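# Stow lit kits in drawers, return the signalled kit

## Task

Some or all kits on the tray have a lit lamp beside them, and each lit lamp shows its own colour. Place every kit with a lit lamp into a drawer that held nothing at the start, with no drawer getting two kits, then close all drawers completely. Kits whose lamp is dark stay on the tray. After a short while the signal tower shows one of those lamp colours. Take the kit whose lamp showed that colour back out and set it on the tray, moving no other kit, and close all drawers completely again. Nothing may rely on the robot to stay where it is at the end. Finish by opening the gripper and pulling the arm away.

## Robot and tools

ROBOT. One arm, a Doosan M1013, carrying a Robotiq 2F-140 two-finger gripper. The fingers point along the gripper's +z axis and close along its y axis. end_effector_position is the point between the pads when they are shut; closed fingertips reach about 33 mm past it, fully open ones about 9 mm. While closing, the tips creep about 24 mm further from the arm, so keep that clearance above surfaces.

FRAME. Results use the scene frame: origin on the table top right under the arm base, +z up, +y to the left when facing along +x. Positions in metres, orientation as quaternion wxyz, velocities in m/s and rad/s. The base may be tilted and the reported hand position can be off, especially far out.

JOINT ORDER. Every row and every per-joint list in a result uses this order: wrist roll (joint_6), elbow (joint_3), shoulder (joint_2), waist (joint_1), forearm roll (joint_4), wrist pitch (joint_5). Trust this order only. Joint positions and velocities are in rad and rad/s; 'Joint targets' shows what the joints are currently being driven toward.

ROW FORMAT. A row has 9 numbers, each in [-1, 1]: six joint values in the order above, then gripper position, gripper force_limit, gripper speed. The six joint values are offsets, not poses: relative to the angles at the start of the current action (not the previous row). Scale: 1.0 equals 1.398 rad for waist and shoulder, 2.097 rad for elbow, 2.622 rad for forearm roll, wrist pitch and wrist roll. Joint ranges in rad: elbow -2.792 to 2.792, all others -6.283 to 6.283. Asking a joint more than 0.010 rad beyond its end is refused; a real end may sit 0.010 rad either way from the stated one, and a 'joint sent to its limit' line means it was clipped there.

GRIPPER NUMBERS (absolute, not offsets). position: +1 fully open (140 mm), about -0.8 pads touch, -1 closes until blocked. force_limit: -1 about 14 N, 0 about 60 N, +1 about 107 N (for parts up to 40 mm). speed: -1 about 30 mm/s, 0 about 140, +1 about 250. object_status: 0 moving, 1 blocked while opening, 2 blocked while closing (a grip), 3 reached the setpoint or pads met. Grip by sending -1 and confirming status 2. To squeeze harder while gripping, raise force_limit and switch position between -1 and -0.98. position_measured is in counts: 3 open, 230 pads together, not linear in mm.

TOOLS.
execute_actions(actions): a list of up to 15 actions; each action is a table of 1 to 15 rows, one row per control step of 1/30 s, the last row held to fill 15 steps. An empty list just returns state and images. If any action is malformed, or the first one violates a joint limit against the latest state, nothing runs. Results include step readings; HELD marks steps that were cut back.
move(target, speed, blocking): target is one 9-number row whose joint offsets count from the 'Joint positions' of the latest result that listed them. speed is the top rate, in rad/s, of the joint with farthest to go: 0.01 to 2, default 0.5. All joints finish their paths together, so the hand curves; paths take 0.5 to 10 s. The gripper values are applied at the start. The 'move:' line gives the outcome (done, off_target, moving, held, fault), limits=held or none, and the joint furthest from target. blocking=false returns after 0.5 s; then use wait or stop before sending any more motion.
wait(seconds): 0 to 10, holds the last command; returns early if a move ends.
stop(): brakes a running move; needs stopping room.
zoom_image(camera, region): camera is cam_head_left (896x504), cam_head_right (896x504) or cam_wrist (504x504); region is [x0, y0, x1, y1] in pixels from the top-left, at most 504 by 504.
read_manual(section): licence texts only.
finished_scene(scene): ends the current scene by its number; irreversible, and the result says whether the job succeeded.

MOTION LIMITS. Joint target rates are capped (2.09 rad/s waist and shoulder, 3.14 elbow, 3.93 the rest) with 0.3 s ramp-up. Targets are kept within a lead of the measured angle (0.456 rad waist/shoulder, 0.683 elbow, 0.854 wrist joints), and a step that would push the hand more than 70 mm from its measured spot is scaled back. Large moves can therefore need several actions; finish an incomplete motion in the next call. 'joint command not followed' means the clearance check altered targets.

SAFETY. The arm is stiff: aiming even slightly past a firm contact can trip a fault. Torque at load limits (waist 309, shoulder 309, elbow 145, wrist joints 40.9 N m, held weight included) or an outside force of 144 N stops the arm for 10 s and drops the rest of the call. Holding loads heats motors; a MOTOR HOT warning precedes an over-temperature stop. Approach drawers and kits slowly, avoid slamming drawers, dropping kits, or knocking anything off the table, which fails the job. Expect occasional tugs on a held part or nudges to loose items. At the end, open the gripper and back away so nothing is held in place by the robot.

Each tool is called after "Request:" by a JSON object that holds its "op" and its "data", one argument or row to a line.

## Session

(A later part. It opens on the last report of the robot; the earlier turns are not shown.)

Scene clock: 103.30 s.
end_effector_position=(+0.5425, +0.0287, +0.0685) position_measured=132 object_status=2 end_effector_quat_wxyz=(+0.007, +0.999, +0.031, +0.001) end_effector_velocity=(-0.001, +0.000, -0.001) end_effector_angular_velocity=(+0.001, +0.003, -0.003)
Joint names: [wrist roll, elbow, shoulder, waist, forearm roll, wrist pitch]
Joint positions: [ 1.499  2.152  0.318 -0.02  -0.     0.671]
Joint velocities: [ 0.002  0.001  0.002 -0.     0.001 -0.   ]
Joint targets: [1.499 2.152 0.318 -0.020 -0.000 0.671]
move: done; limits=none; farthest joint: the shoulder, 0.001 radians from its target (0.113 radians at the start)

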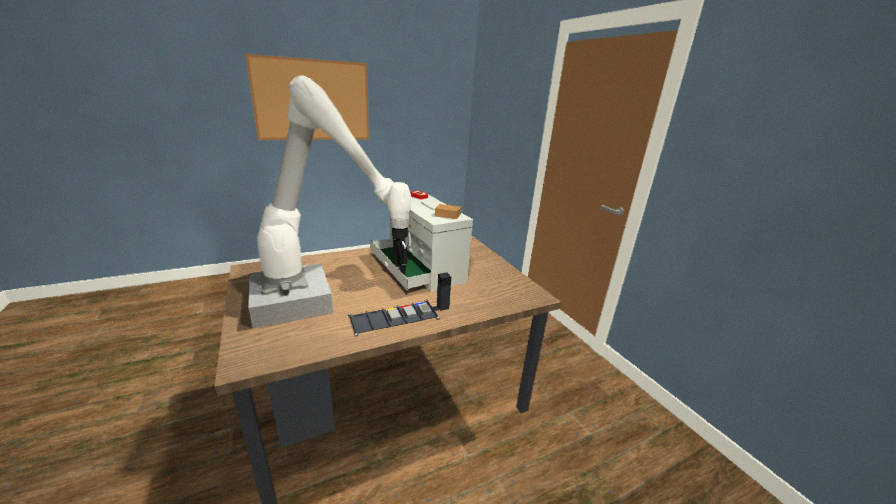

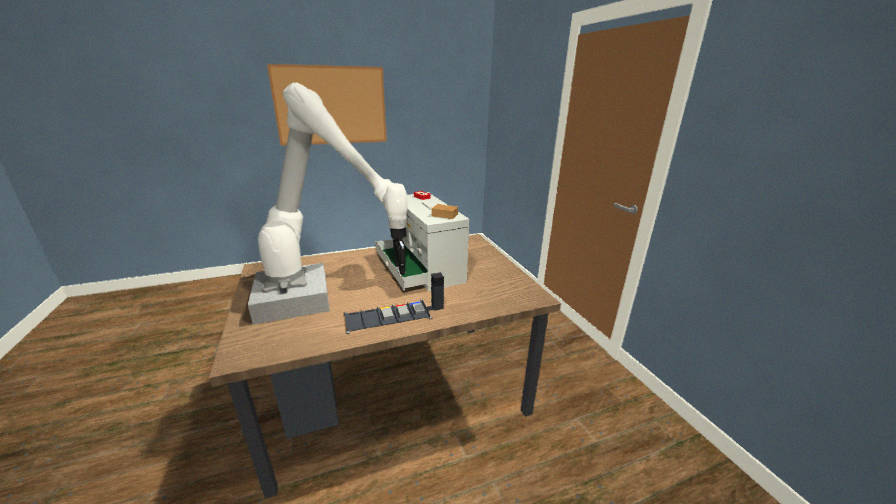

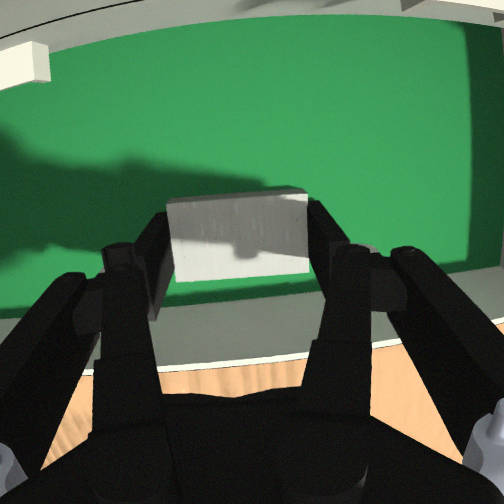

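Request:
{"op": "move", "data": {
  "target": [0,0,0,0,0,0,0.3,0,-0.3]
}}

Request:
{"op": "move", "data": {
  "target": [0,-0.0261,-0.0805,0,0,0.0639,0.3,0,0],
  "speed": 0.6
}}

Request:
{"op": "move", "data": {
  "target": [0.0434,0.2163,-0.2086,0.095,0,-0.253,-0.1,-0.3,0],
  "speed": 1.3
}}

Request:
{"op": "move", "data": {
  "target": [0,0.02,0.1188,0,0,-0.0883,-0.1,-0.3,0],
  "speed": 0.5
}}

Request:
{"op": "move", "data": {
  "target": [0,0,0,0,0,0,-1,-0.3,0]
}}

Request:
{"op": "move", "data": {
  "target": [-0.001,-0.056,0.0646,-0.0028,0,0.0104,-1,-0.3,0],
  "speed": 0.25
}}

Request:
{"op": "move", "data": {
  "target": [0,-0.0587,0.0596,-0.0022,0,0.0152,-1,-0.3,0],
  "speed": 0.2
}}

Request:
{"op": "move", "data": {
  "target": [0,0,0,0,0,0,-0.15,-0.3,-0.8]
}}

Scene clock: 110.33 s.
end_effector_position=(+0.5425, +0.0287, +0.0685) position_measured=91 object_status=3 end_effector_quat_wxyz=(+0.007, +0.999, +0.031, +0.001) end_effector_velocity=(+0.000, +0.000, +0.001) end_effector_angular_velocity=(+0.000, -0.001, -0.001)
Joint names: [wrist roll, elbow, shoulder, waist, forearm roll, wrist pitch]
Joint positions: [ 1.499  2.152  0.318 -0.02  -0.     0.671]
Joint velocities: [ 0.001 -0.    -0.001  0.     0.001  0.   ]
Joint targets: [1.499 2.152 0.318 -0.020 -0.000 0.671]
move: done; limits=none; farthest joint: the waist, 0.000 radians from its target (0.000 radians at the start)

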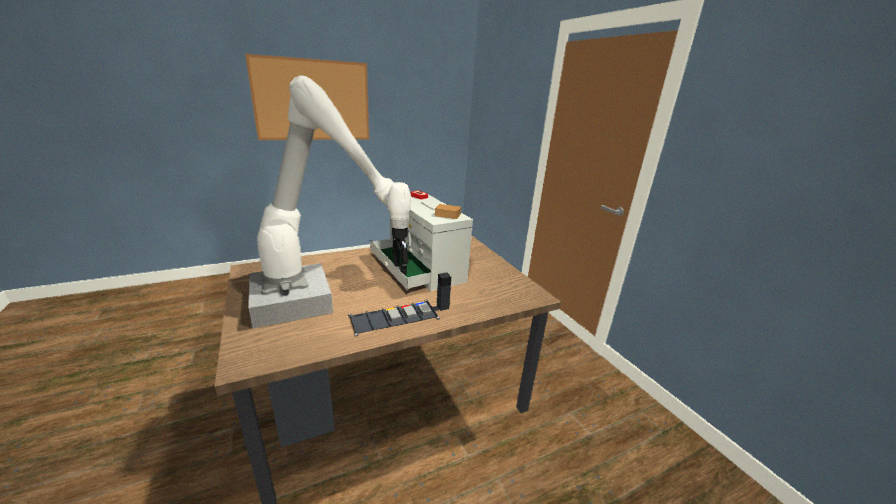

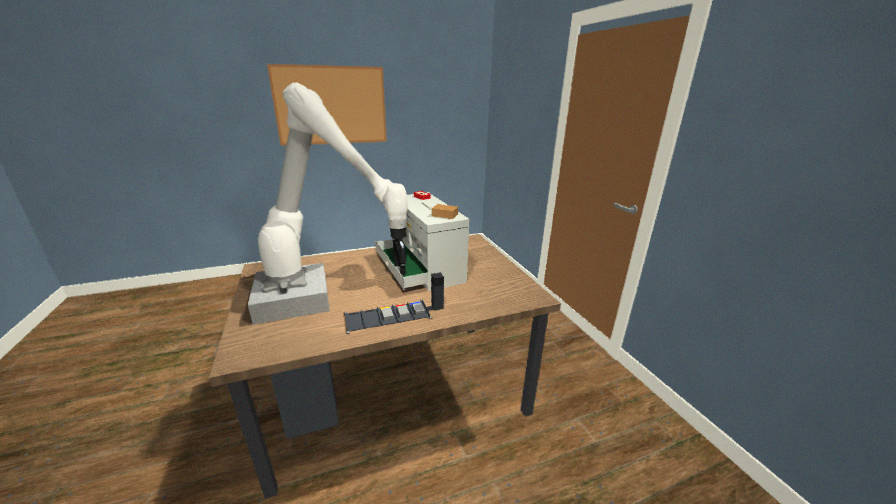

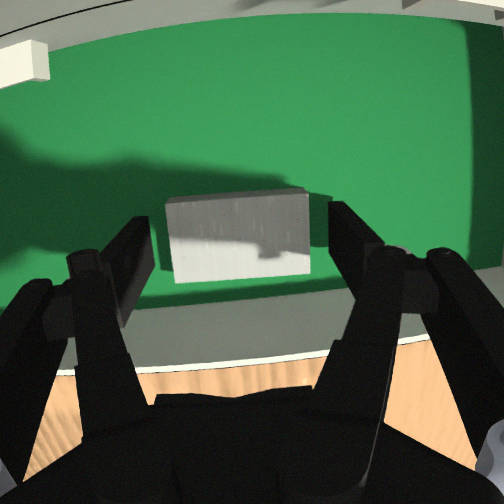

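Scene clock: 111.17 s.
end_effector_position=(+0.5429, +0.0298, +0.1505) position_measured=91 object_status=3 end_effector_quat_wxyz=(+0.007, +0.999, +0.031, +0.001) end_effector_velocity=(-0.000, -0.000, +0.000) end_effector_angular_velocity=(-0.000, +0.001, +0.001)
Joint names: [wrist roll, elbow, shoulder, waist, forearm roll, wrist pitch]
Joint positions: [ 1.499  2.097  0.206 -0.02  -0.     0.838]
Joint velocities: [-0.001 -0.     0.    -0.    -0.001  0.001]
Joint targets: [1.499 2.097 0.205 -0.020 -0.000 0.838]
move: done; limits=none; farthest joint: the waist, 0.000 radians from its target (0.000 radians at the start)

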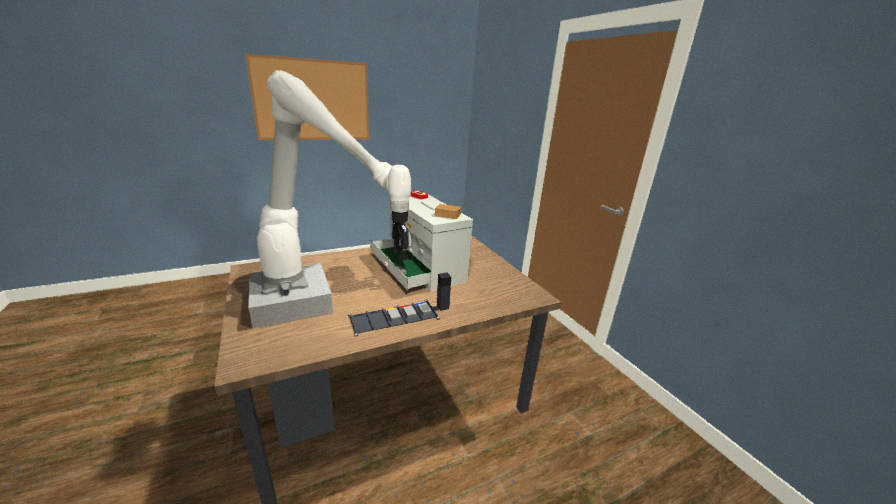

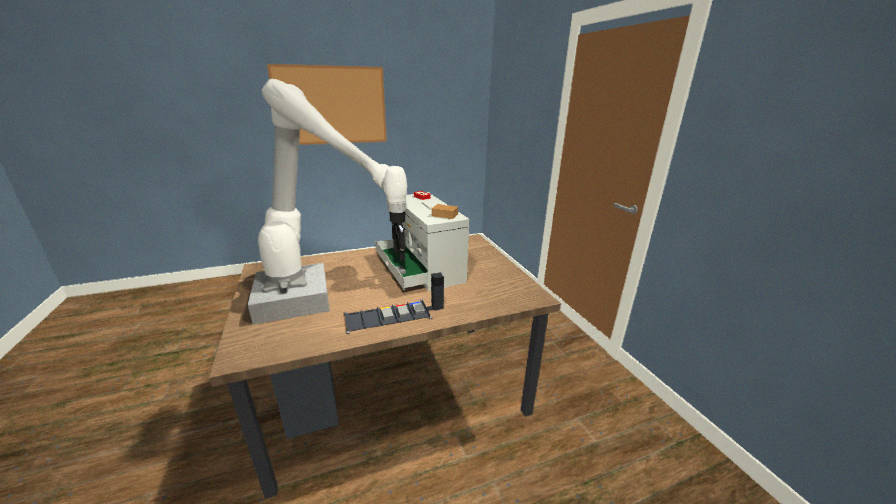

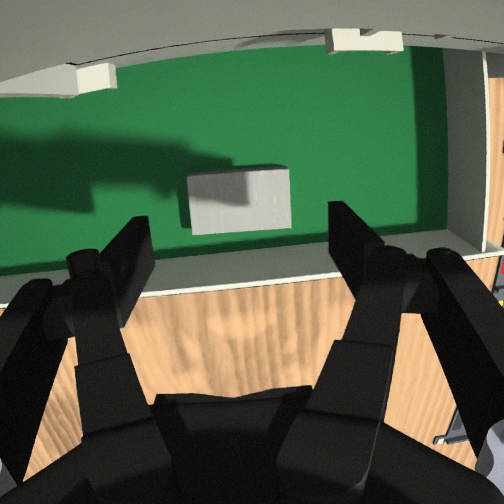

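Scene clock: 112.30 s.
end_effector_position=(+0.4491, +0.0908, +0.1391) position_measured=141 object_status=3 end_effector_quat_wxyz=(-0.013, +0.968, +0.041, +0.248) end_effector_velocity=(-0.000, +0.000, -0.000) end_effector_angular_velocity=(-0.001, -0.000, +0.001)
Joint names: [wrist roll, elbow, shoulder, waist, forearm roll, wrist pitch]
Joint positions: [ 1.613  2.551 -0.086  0.113 -0.     0.175]
Joint velocities: [ 0.     0.001 -0.001  0.    -0.001 -0.   ]
Joint targets: [1.613 2.551 -0.086 0.113 -0.000 0.175]
move: done; limits=none; farthest joint: the waist, 0.000 radians from its target (0.133 radians at the start)

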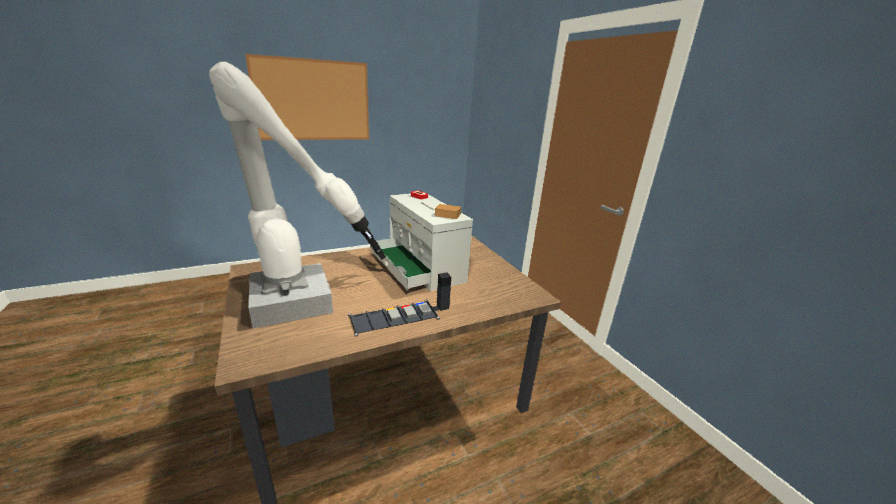

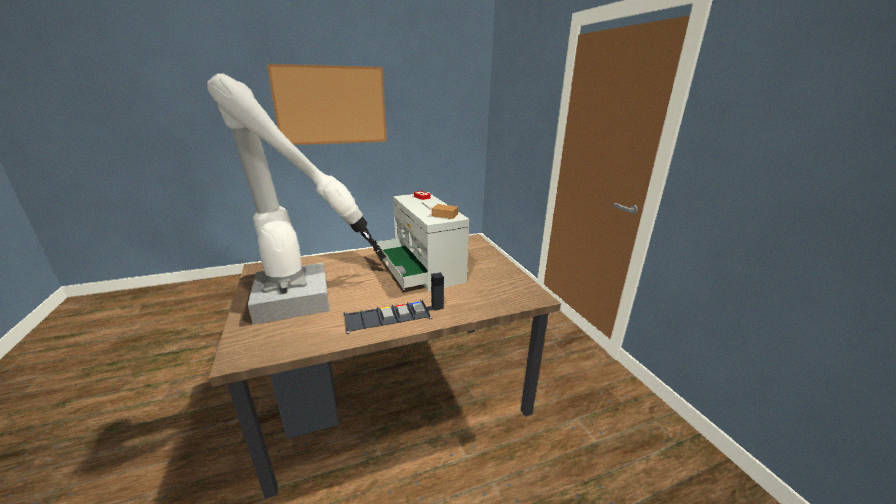

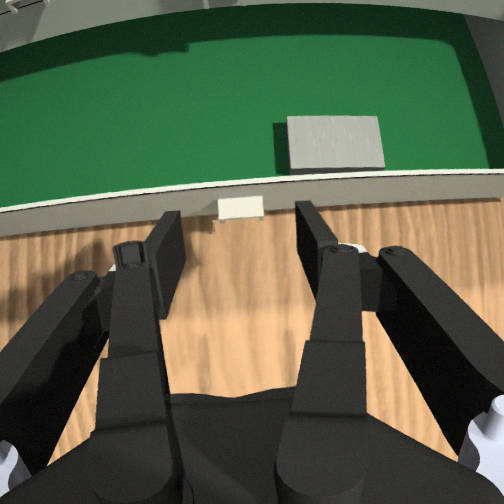

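Scene clock: 113.20 s.
end_effector_position=(+0.4613, +0.0915, +0.0803) position_measured=141 object_status=3 end_effector_quat_wxyz=(-0.014, +0.965, +0.041, +0.259) end_effector_velocity=(+0.000, -0.000, -0.000) end_effector_angular_velocity=(-0.000, +0.000, +0.000)
Joint names: [wrist roll, elbow, shoulder, waist, forearm roll, wrist pitch]
Joint positions: [ 1.613  2.593  0.08   0.113 -0.    -0.056]
Joint velocities: [-0.001  0.     0.001 -0.     0.    -0.001]
Joint targets: [1.613 2.593 0.080 0.113 -0.000 -0.056]
move: done; limits=none; farthest joint: the waist, 0.000 radians from its target (0.000 radians at the start)

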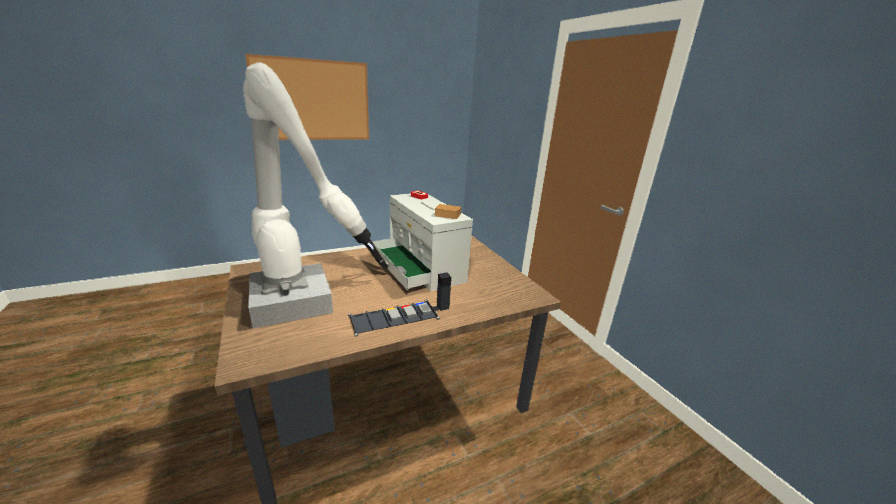

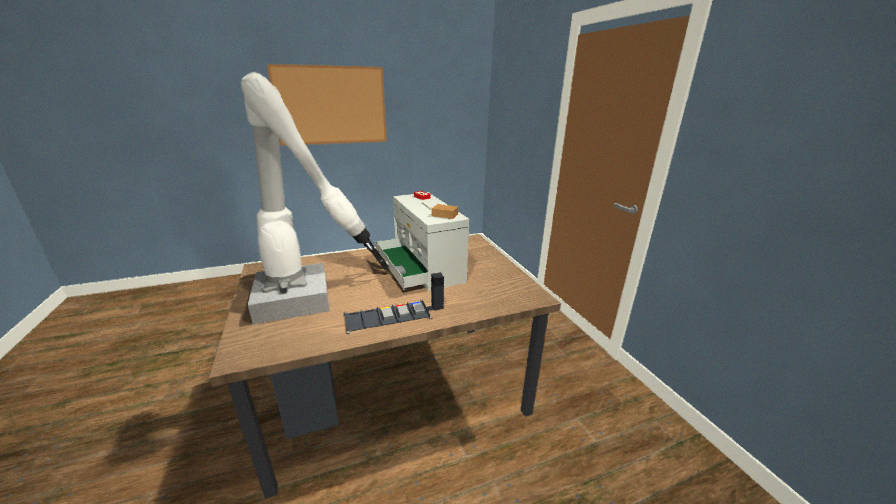

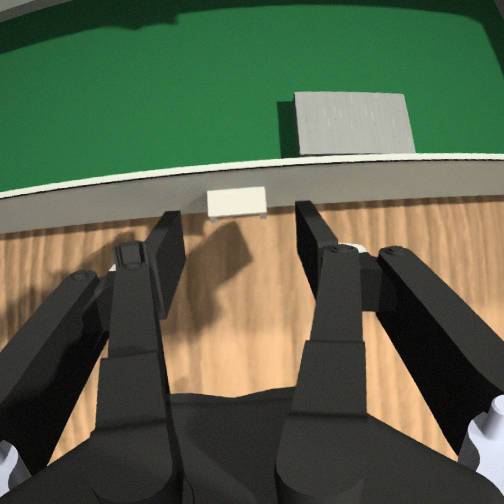

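Scene clock: 113.70 s.
end_effector_position=(+0.4613, +0.0915, +0.0803) position_measured=192 object_status=2 end_effector_quat_wxyz=(-0.014, +0.965, +0.041, +0.259) end_effector_velocity=(+0.000, +0.000, -0.000) end_effector_angular_velocity=(+0.000, -0.000, -0.001)
Joint names: [wrist roll, elbow, shoulder, waist, forearm roll, wrist pitch]
Joint positions: [ 1.613  2.593  0.08   0.113 -0.    -0.056]
Joint velocities: [ 0.001 -0.     0.     0.     0.    -0.   ]
Joint targets: [1.613 2.593 0.080 0.113 -0.000 -0.056]
move: done; limits=none; farthest joint: the waist, 0.000 radians from its target (0.000 radians at the start)

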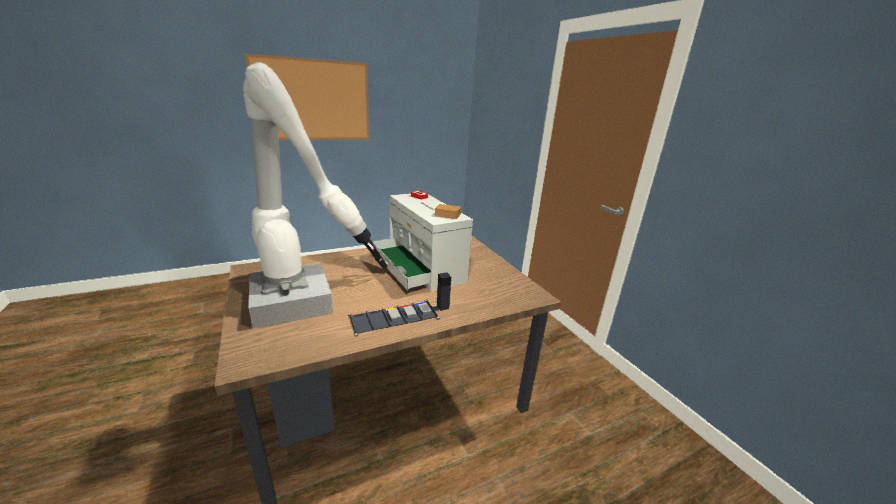

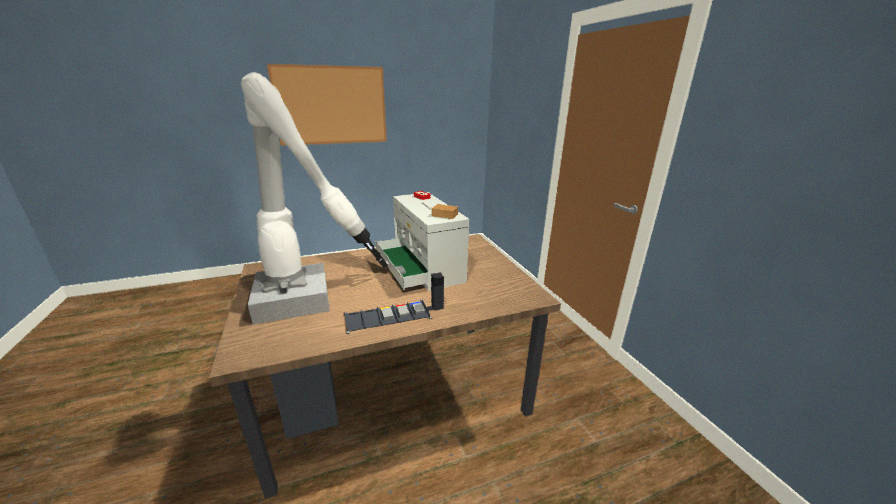

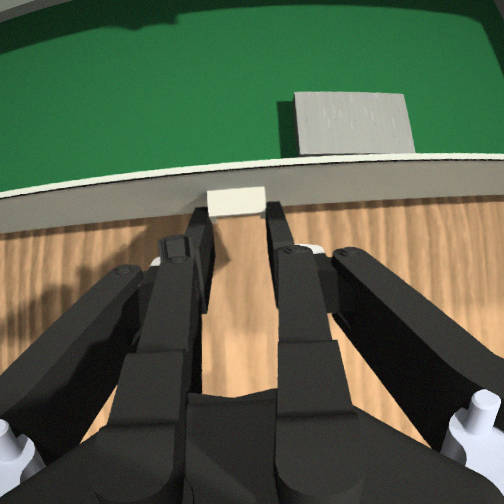

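Scene clock: 114.53 s.
end_effector_position=(+0.5301, +0.0979, +0.0804) position_measured=192 object_status=2 end_effector_quat_wxyz=(-0.014, +0.965, +0.040, +0.259) end_effector_velocity=(+0.000, -0.000, -0.001) end_effector_angular_velocity=(-0.000, +0.002, +0.000)
Joint names: [wrist roll, elbow, shoulder, waist, forearm roll, wrist pitch]
Joint positions: [ 1.611  2.475  0.17   0.109 -0.    -0.029]
Joint velocities: [-0.001 -0.001  0.001 -0.     0.001  0.001]
Joint targets: [1.611 2.475 0.170 0.109 -0.000 -0.029]
move: done; limits=none; farthest joint: the waist, 0.000 radians from its target (0.004 radians at the start)

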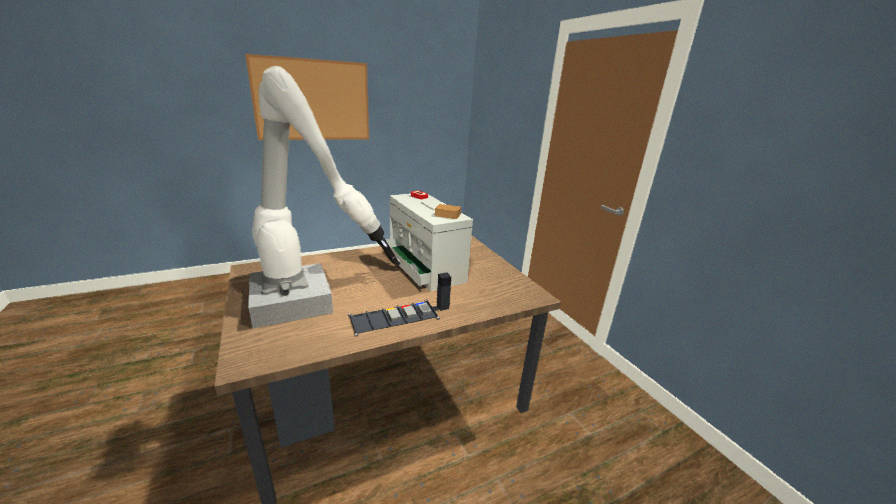

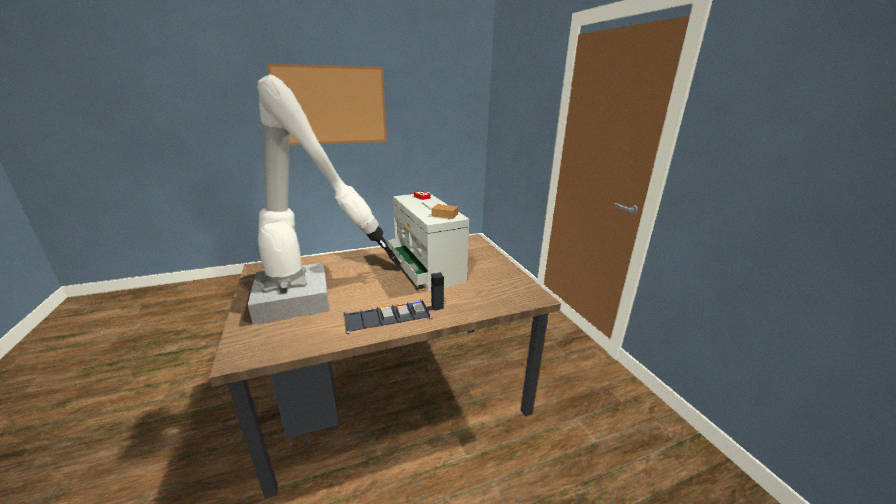

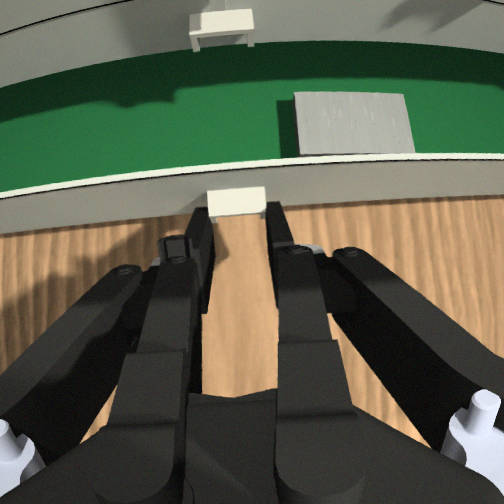

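Scene clock: 115.50 s.
end_effector_position=(+0.5997, +0.1043, +0.0806) position_measured=192 object_status=2 end_effector_quat_wxyz=(-0.013, +0.965, +0.039, +0.259) end_effector_velocity=(+0.000, -0.000, -0.001) end_effector_angular_velocity=(-0.001, +0.001, +0.001)
Joint names: [wrist roll, elbow, shoulder, waist, forearm roll, wrist pitch]
Joint positions: [ 1.611  2.352  0.253  0.106 -0.     0.011]
Joint velocities: [-0.001 -0.001  0.002 -0.    -0.001  0.001]
Joint targets: [1.611 2.352 0.254 0.106 -0.000 0.011]
move: done; limits=none; farthest joint: the waist, 0.000 radians from its target (0.003 radians at the start)

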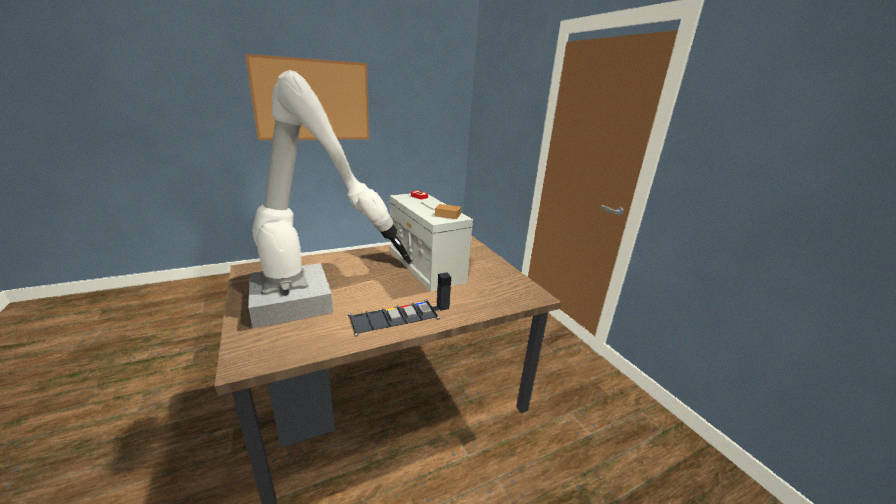

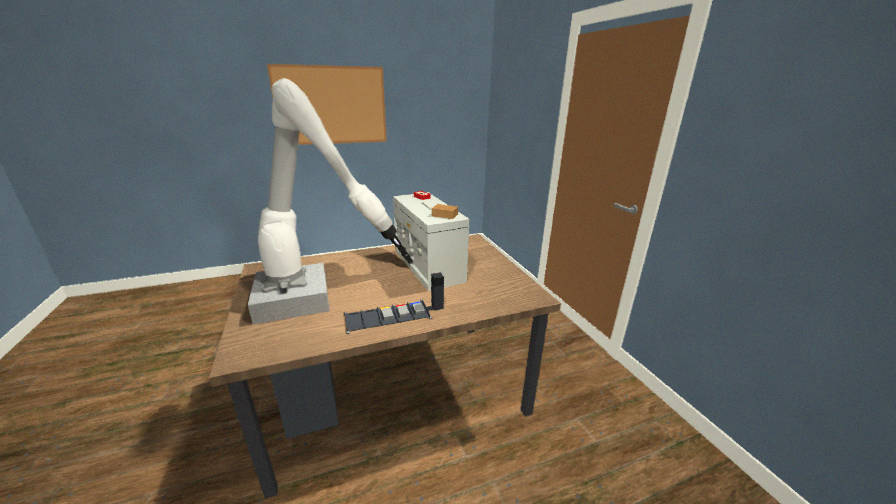

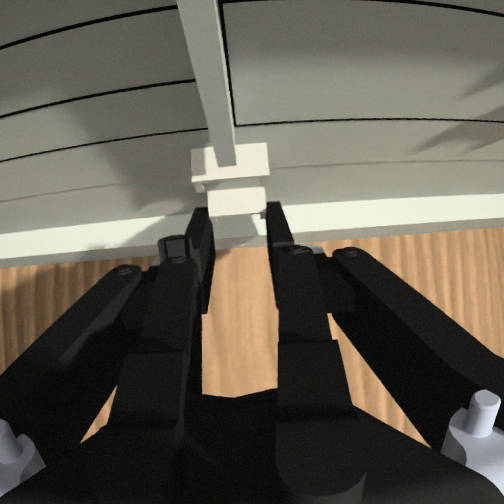

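Scene clock: 116.23 s.
end_effector_position=(+0.5997, +0.1043, +0.0805) position_measured=148 object_status=0 end_effector_quat_wxyz=(-0.013, +0.965, +0.039, +0.259) end_effector_velocity=(+0.000, -0.000, +0.000) end_effector_angular_velocity=(-0.002, -0.001, +0.003)
Joint names: [wrist roll, elbow, shoulder, waist, forearm roll, wrist pitch]
Joint positions: [ 1.611  2.352  0.254  0.106 -0.     0.011]
Joint velocities: [-0.001  0.    -0.    -0.    -0.002 -0.001]
Joint targets: [1.611 2.352 0.253 0.106 -0.000 0.011]
move: done; limits=none; farthest joint: the shoulder, 0.001 radians from its target (0.000 radians at the start)

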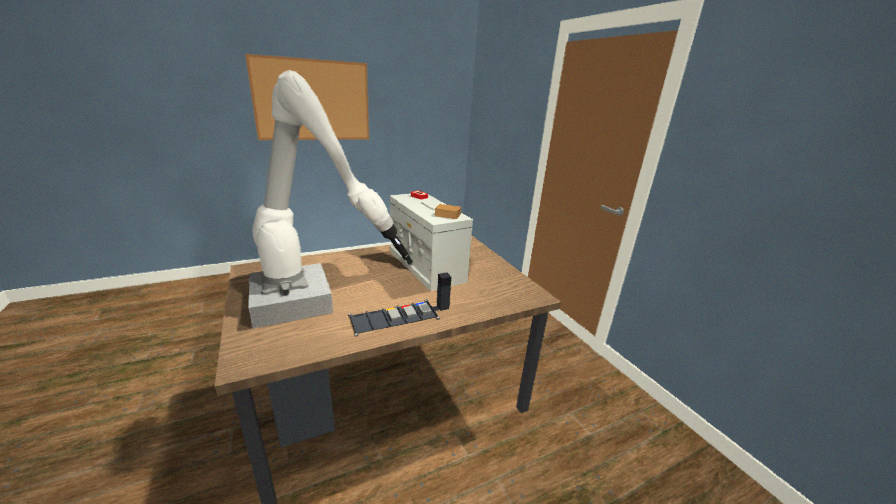

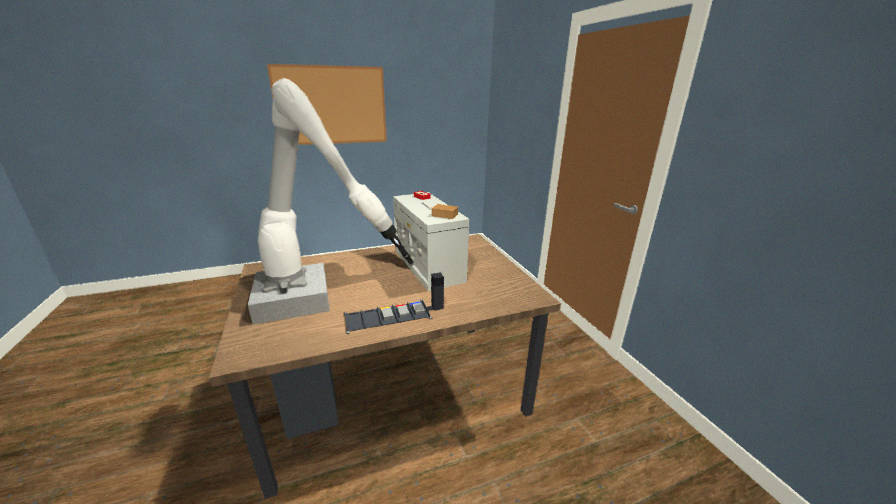

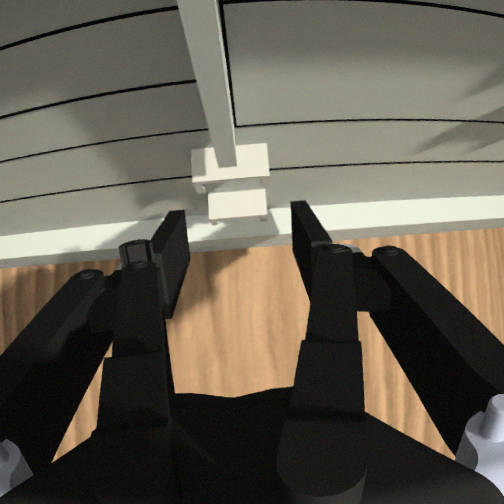

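Request:
{"op": "execute_actions", "data": {
  "actions": []
}}

Scene clock: 133.97 s.
end_effector_position=(+0.5997, +0.1043, +0.0806) position_measured=148 object_status=3 end_effector_quat_wxyz=(-0.013, +0.965, +0.039, +0.259) end_effector_velocity=(-0.000, -0.000, -0.000) end_effector_angular_velocity=(-0.001, +0.001, +0.001)
Joint names: [wrist roll, elbow, shoulder, waist, forearm roll, wrist pitch]
Joint positions: [ 1.611  2.352  0.253  0.106 -0.     0.011]
Joint velocities: [-0.001 -0.    -0.    -0.    -0.     0.001]
Joint targets: [1.611 2.352 0.253 0.106 -0.000 0.011]

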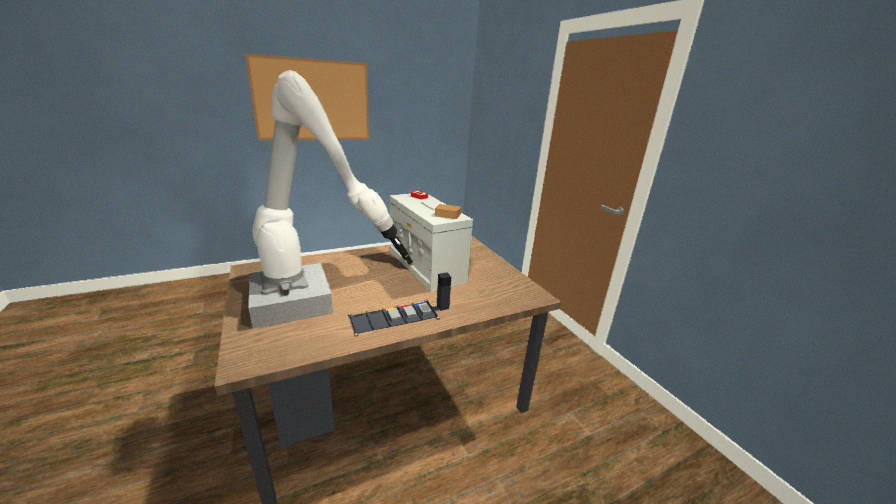

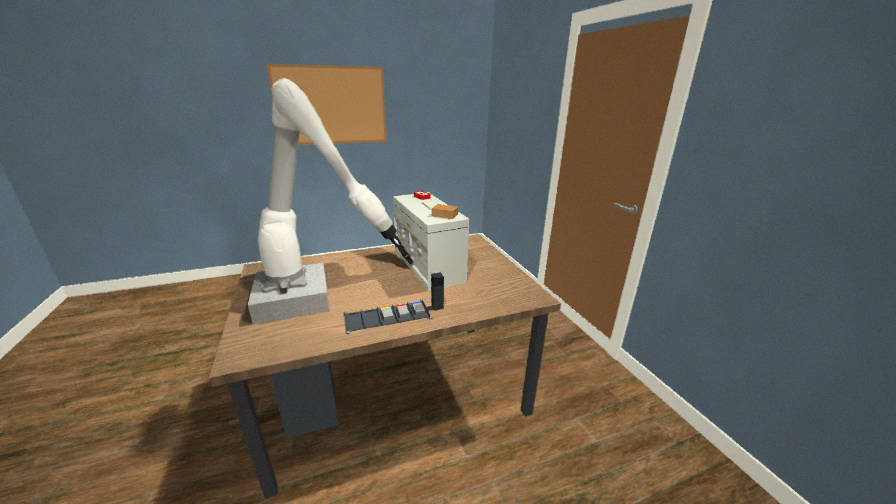

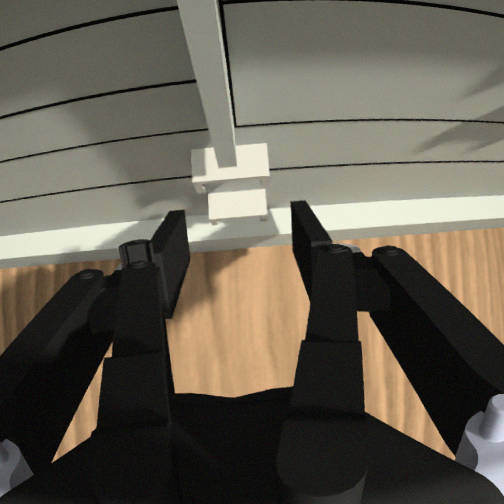

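Request:
{"op": "move", "data": {
  "target": [0,0.058,-0.075,0.0022,0,-0.01,-0.1,-0.3,0],
  "speed": 0.6
}}

Request:
{"op": "move", "data": {
  "target": [-0.2868,-0.002,-0.0372,0.2753,0.4059,-0.1206,-0.1,-0.3,0],
  "speed": 1.3
}}

Scene clock: 146.73 s.
end_effector_position=(+0.5308, +0.0981, +0.0903) position_measured=141 object_status=3 end_effector_quat_wxyz=(-0.014, +0.964, +0.040, +0.264) end_effector_velocity=(-0.000, +0.000, -0.000) end_effector_angular_velocity=(+0.000, -0.000, -0.000)
Joint names: [wrist roll, elbow, shoulder, waist, forearm roll, wrist pitch]
Joint positions: [ 1.611  2.474  0.149  0.109 -0.    -0.015]
Joint velocities: [-0.001  0.001 -0.     0.     0.001 -0.001]
Joint targets: [1.611 2.474 0.149 0.109 -0.000 -0.015]
move: done; limits=none; farthest joint: the shoulder, 0.001 radians from its target (0.105 radians at the start)

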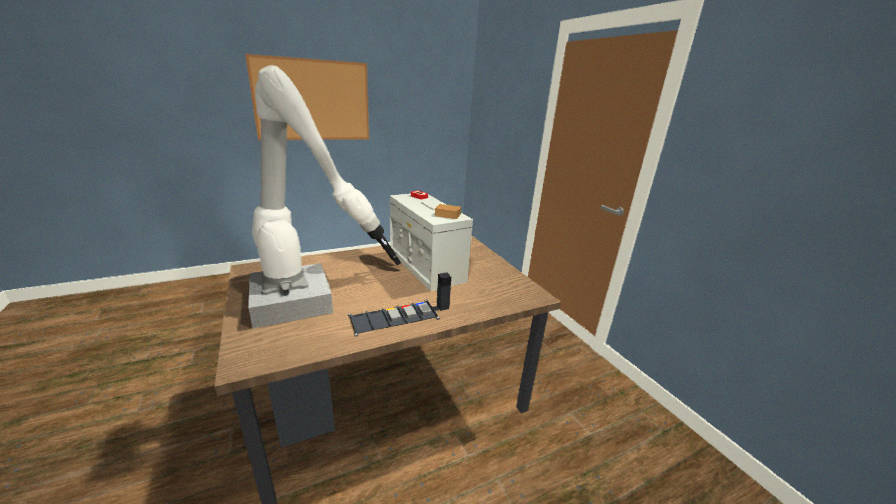

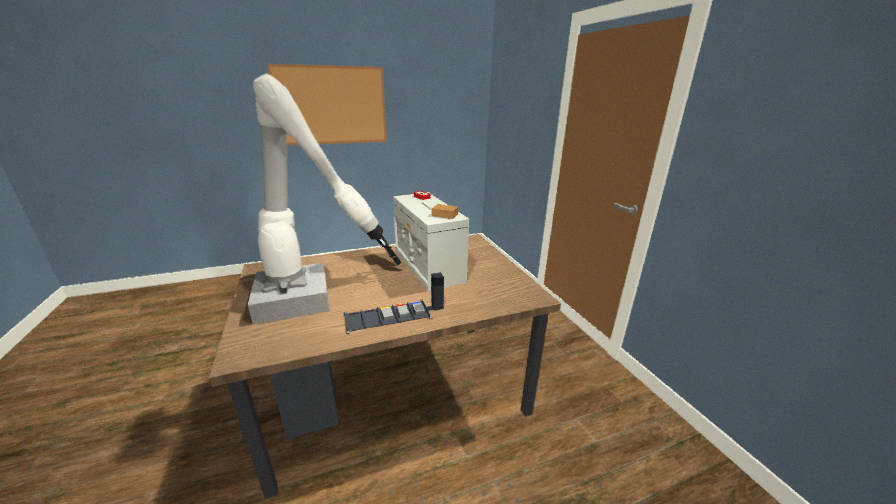

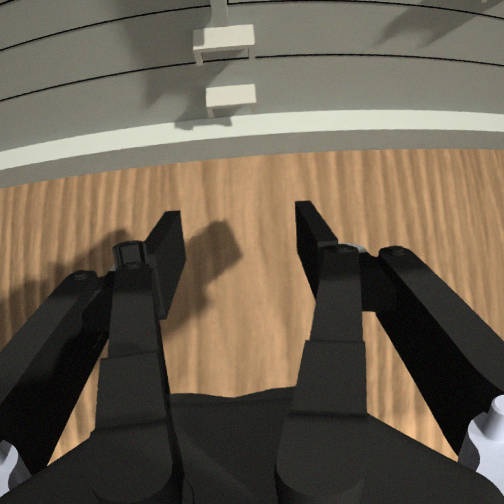

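Scene clock: 148.17 s.
end_effector_position=(+0.5362, +0.2279, +0.1597) position_measured=141 object_status=3 end_effector_quat_wxyz=(-0.015, +0.923, +0.032, +0.383) end_effector_velocity=(-0.000, +0.000, -0.000) end_effector_angular_velocity=(-0.002, -0.000, +0.001)
Joint names: [wrist roll, elbow, shoulder, waist, forearm roll, wrist pitch]
Joint positions: [ 0.859  2.47   0.097  0.494  1.064 -0.332]
Joint velocities: [-0.002  0.     0.     0.     0.    -0.001]
Joint targets: [0.859 2.470 0.097 0.494 1.064 -0.332]
move: done; limits=none; farthest joint: the waist, 0.000 radians from its target (0.385 radians at the start)

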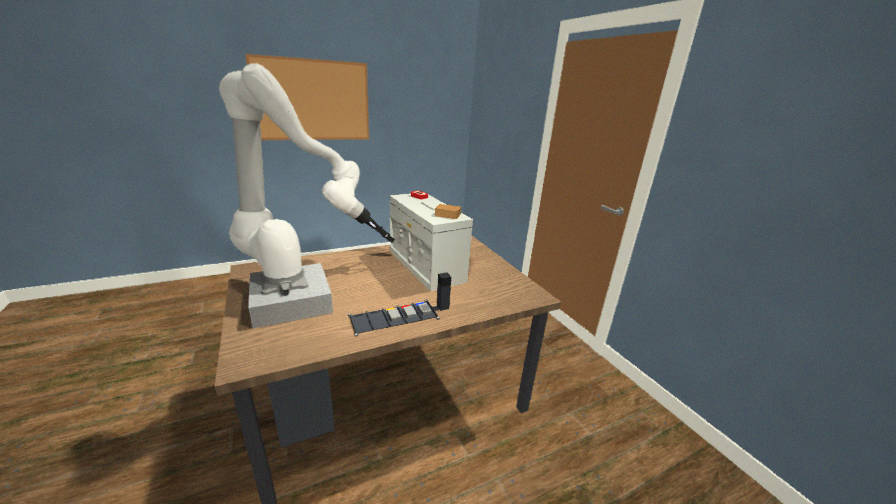

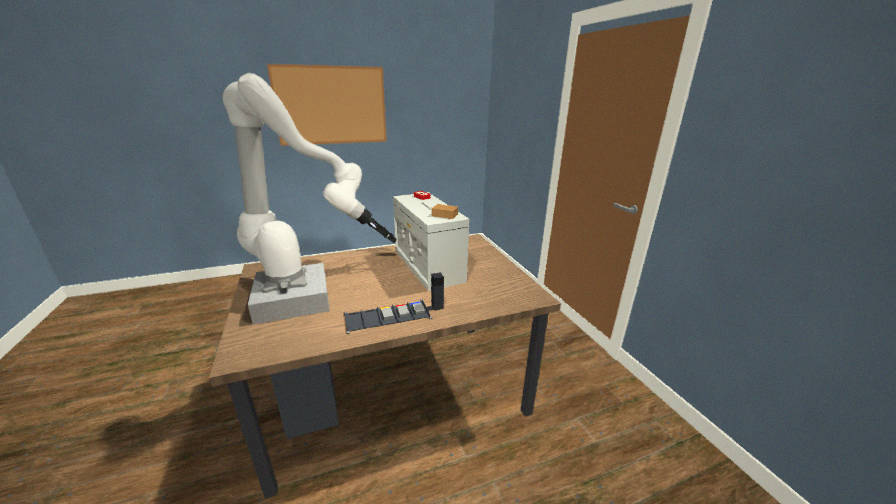

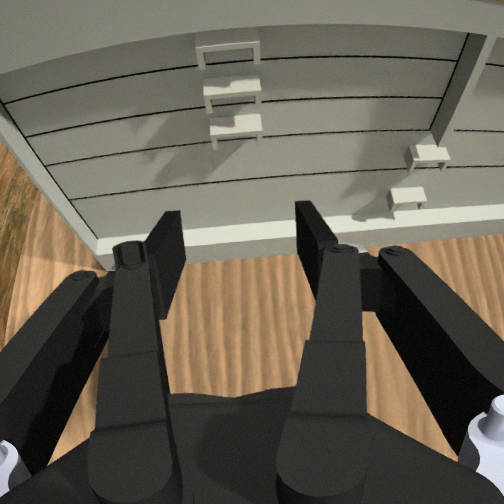

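Request:
{"op": "move", "data": {
  "target": [0.0008,-0.0335,0.0397,-0.0326,-0.0151,0.0111,-0.1,-0.3,0],
  "speed": 0.2
}}

Scene clock: 151.37 s.
end_effector_position=(+0.5821, +0.2322, +0.1601) position_measured=141 object_status=3 end_effector_quat_wxyz=(-0.016, +0.923, +0.032, +0.383) end_effector_velocity=(+0.001, -0.000, -0.000) end_effector_angular_velocity=(-0.002, -0.000, +0.001)
Joint names: [wrist roll, elbow, shoulder, waist, forearm roll, wrist pitch]
Joint positions: [ 0.861  2.399  0.152  0.448  1.024 -0.303]
Joint velocities: [-0.001 -0.001  0.001 -0.    -0.002 -0.   ]
Joint targets: [0.861 2.399 0.152 0.448 1.024 -0.303]
move: done; limits=none; farthest joint: the waist, 0.000 radians from its target (0.046 radians at the start)

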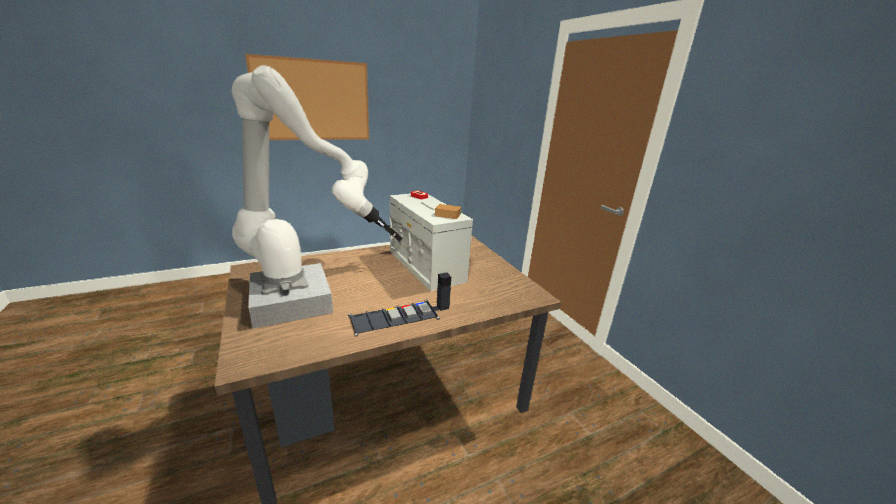

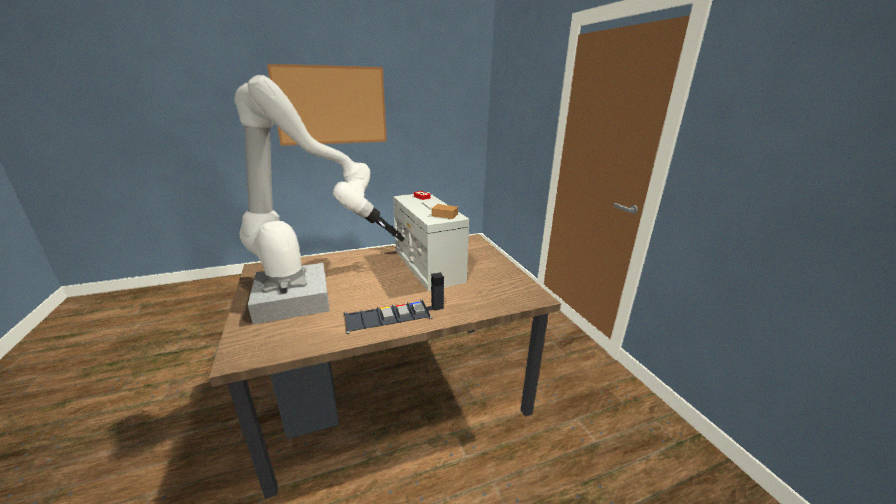

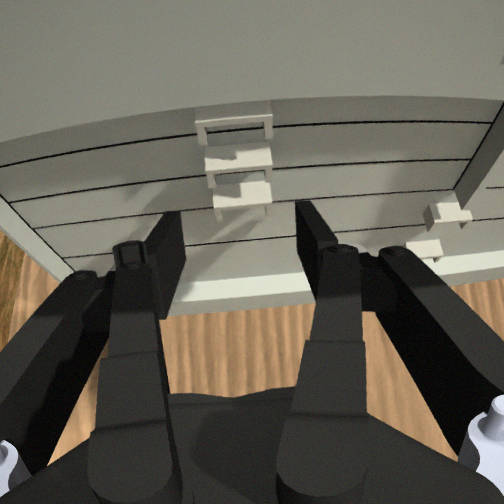

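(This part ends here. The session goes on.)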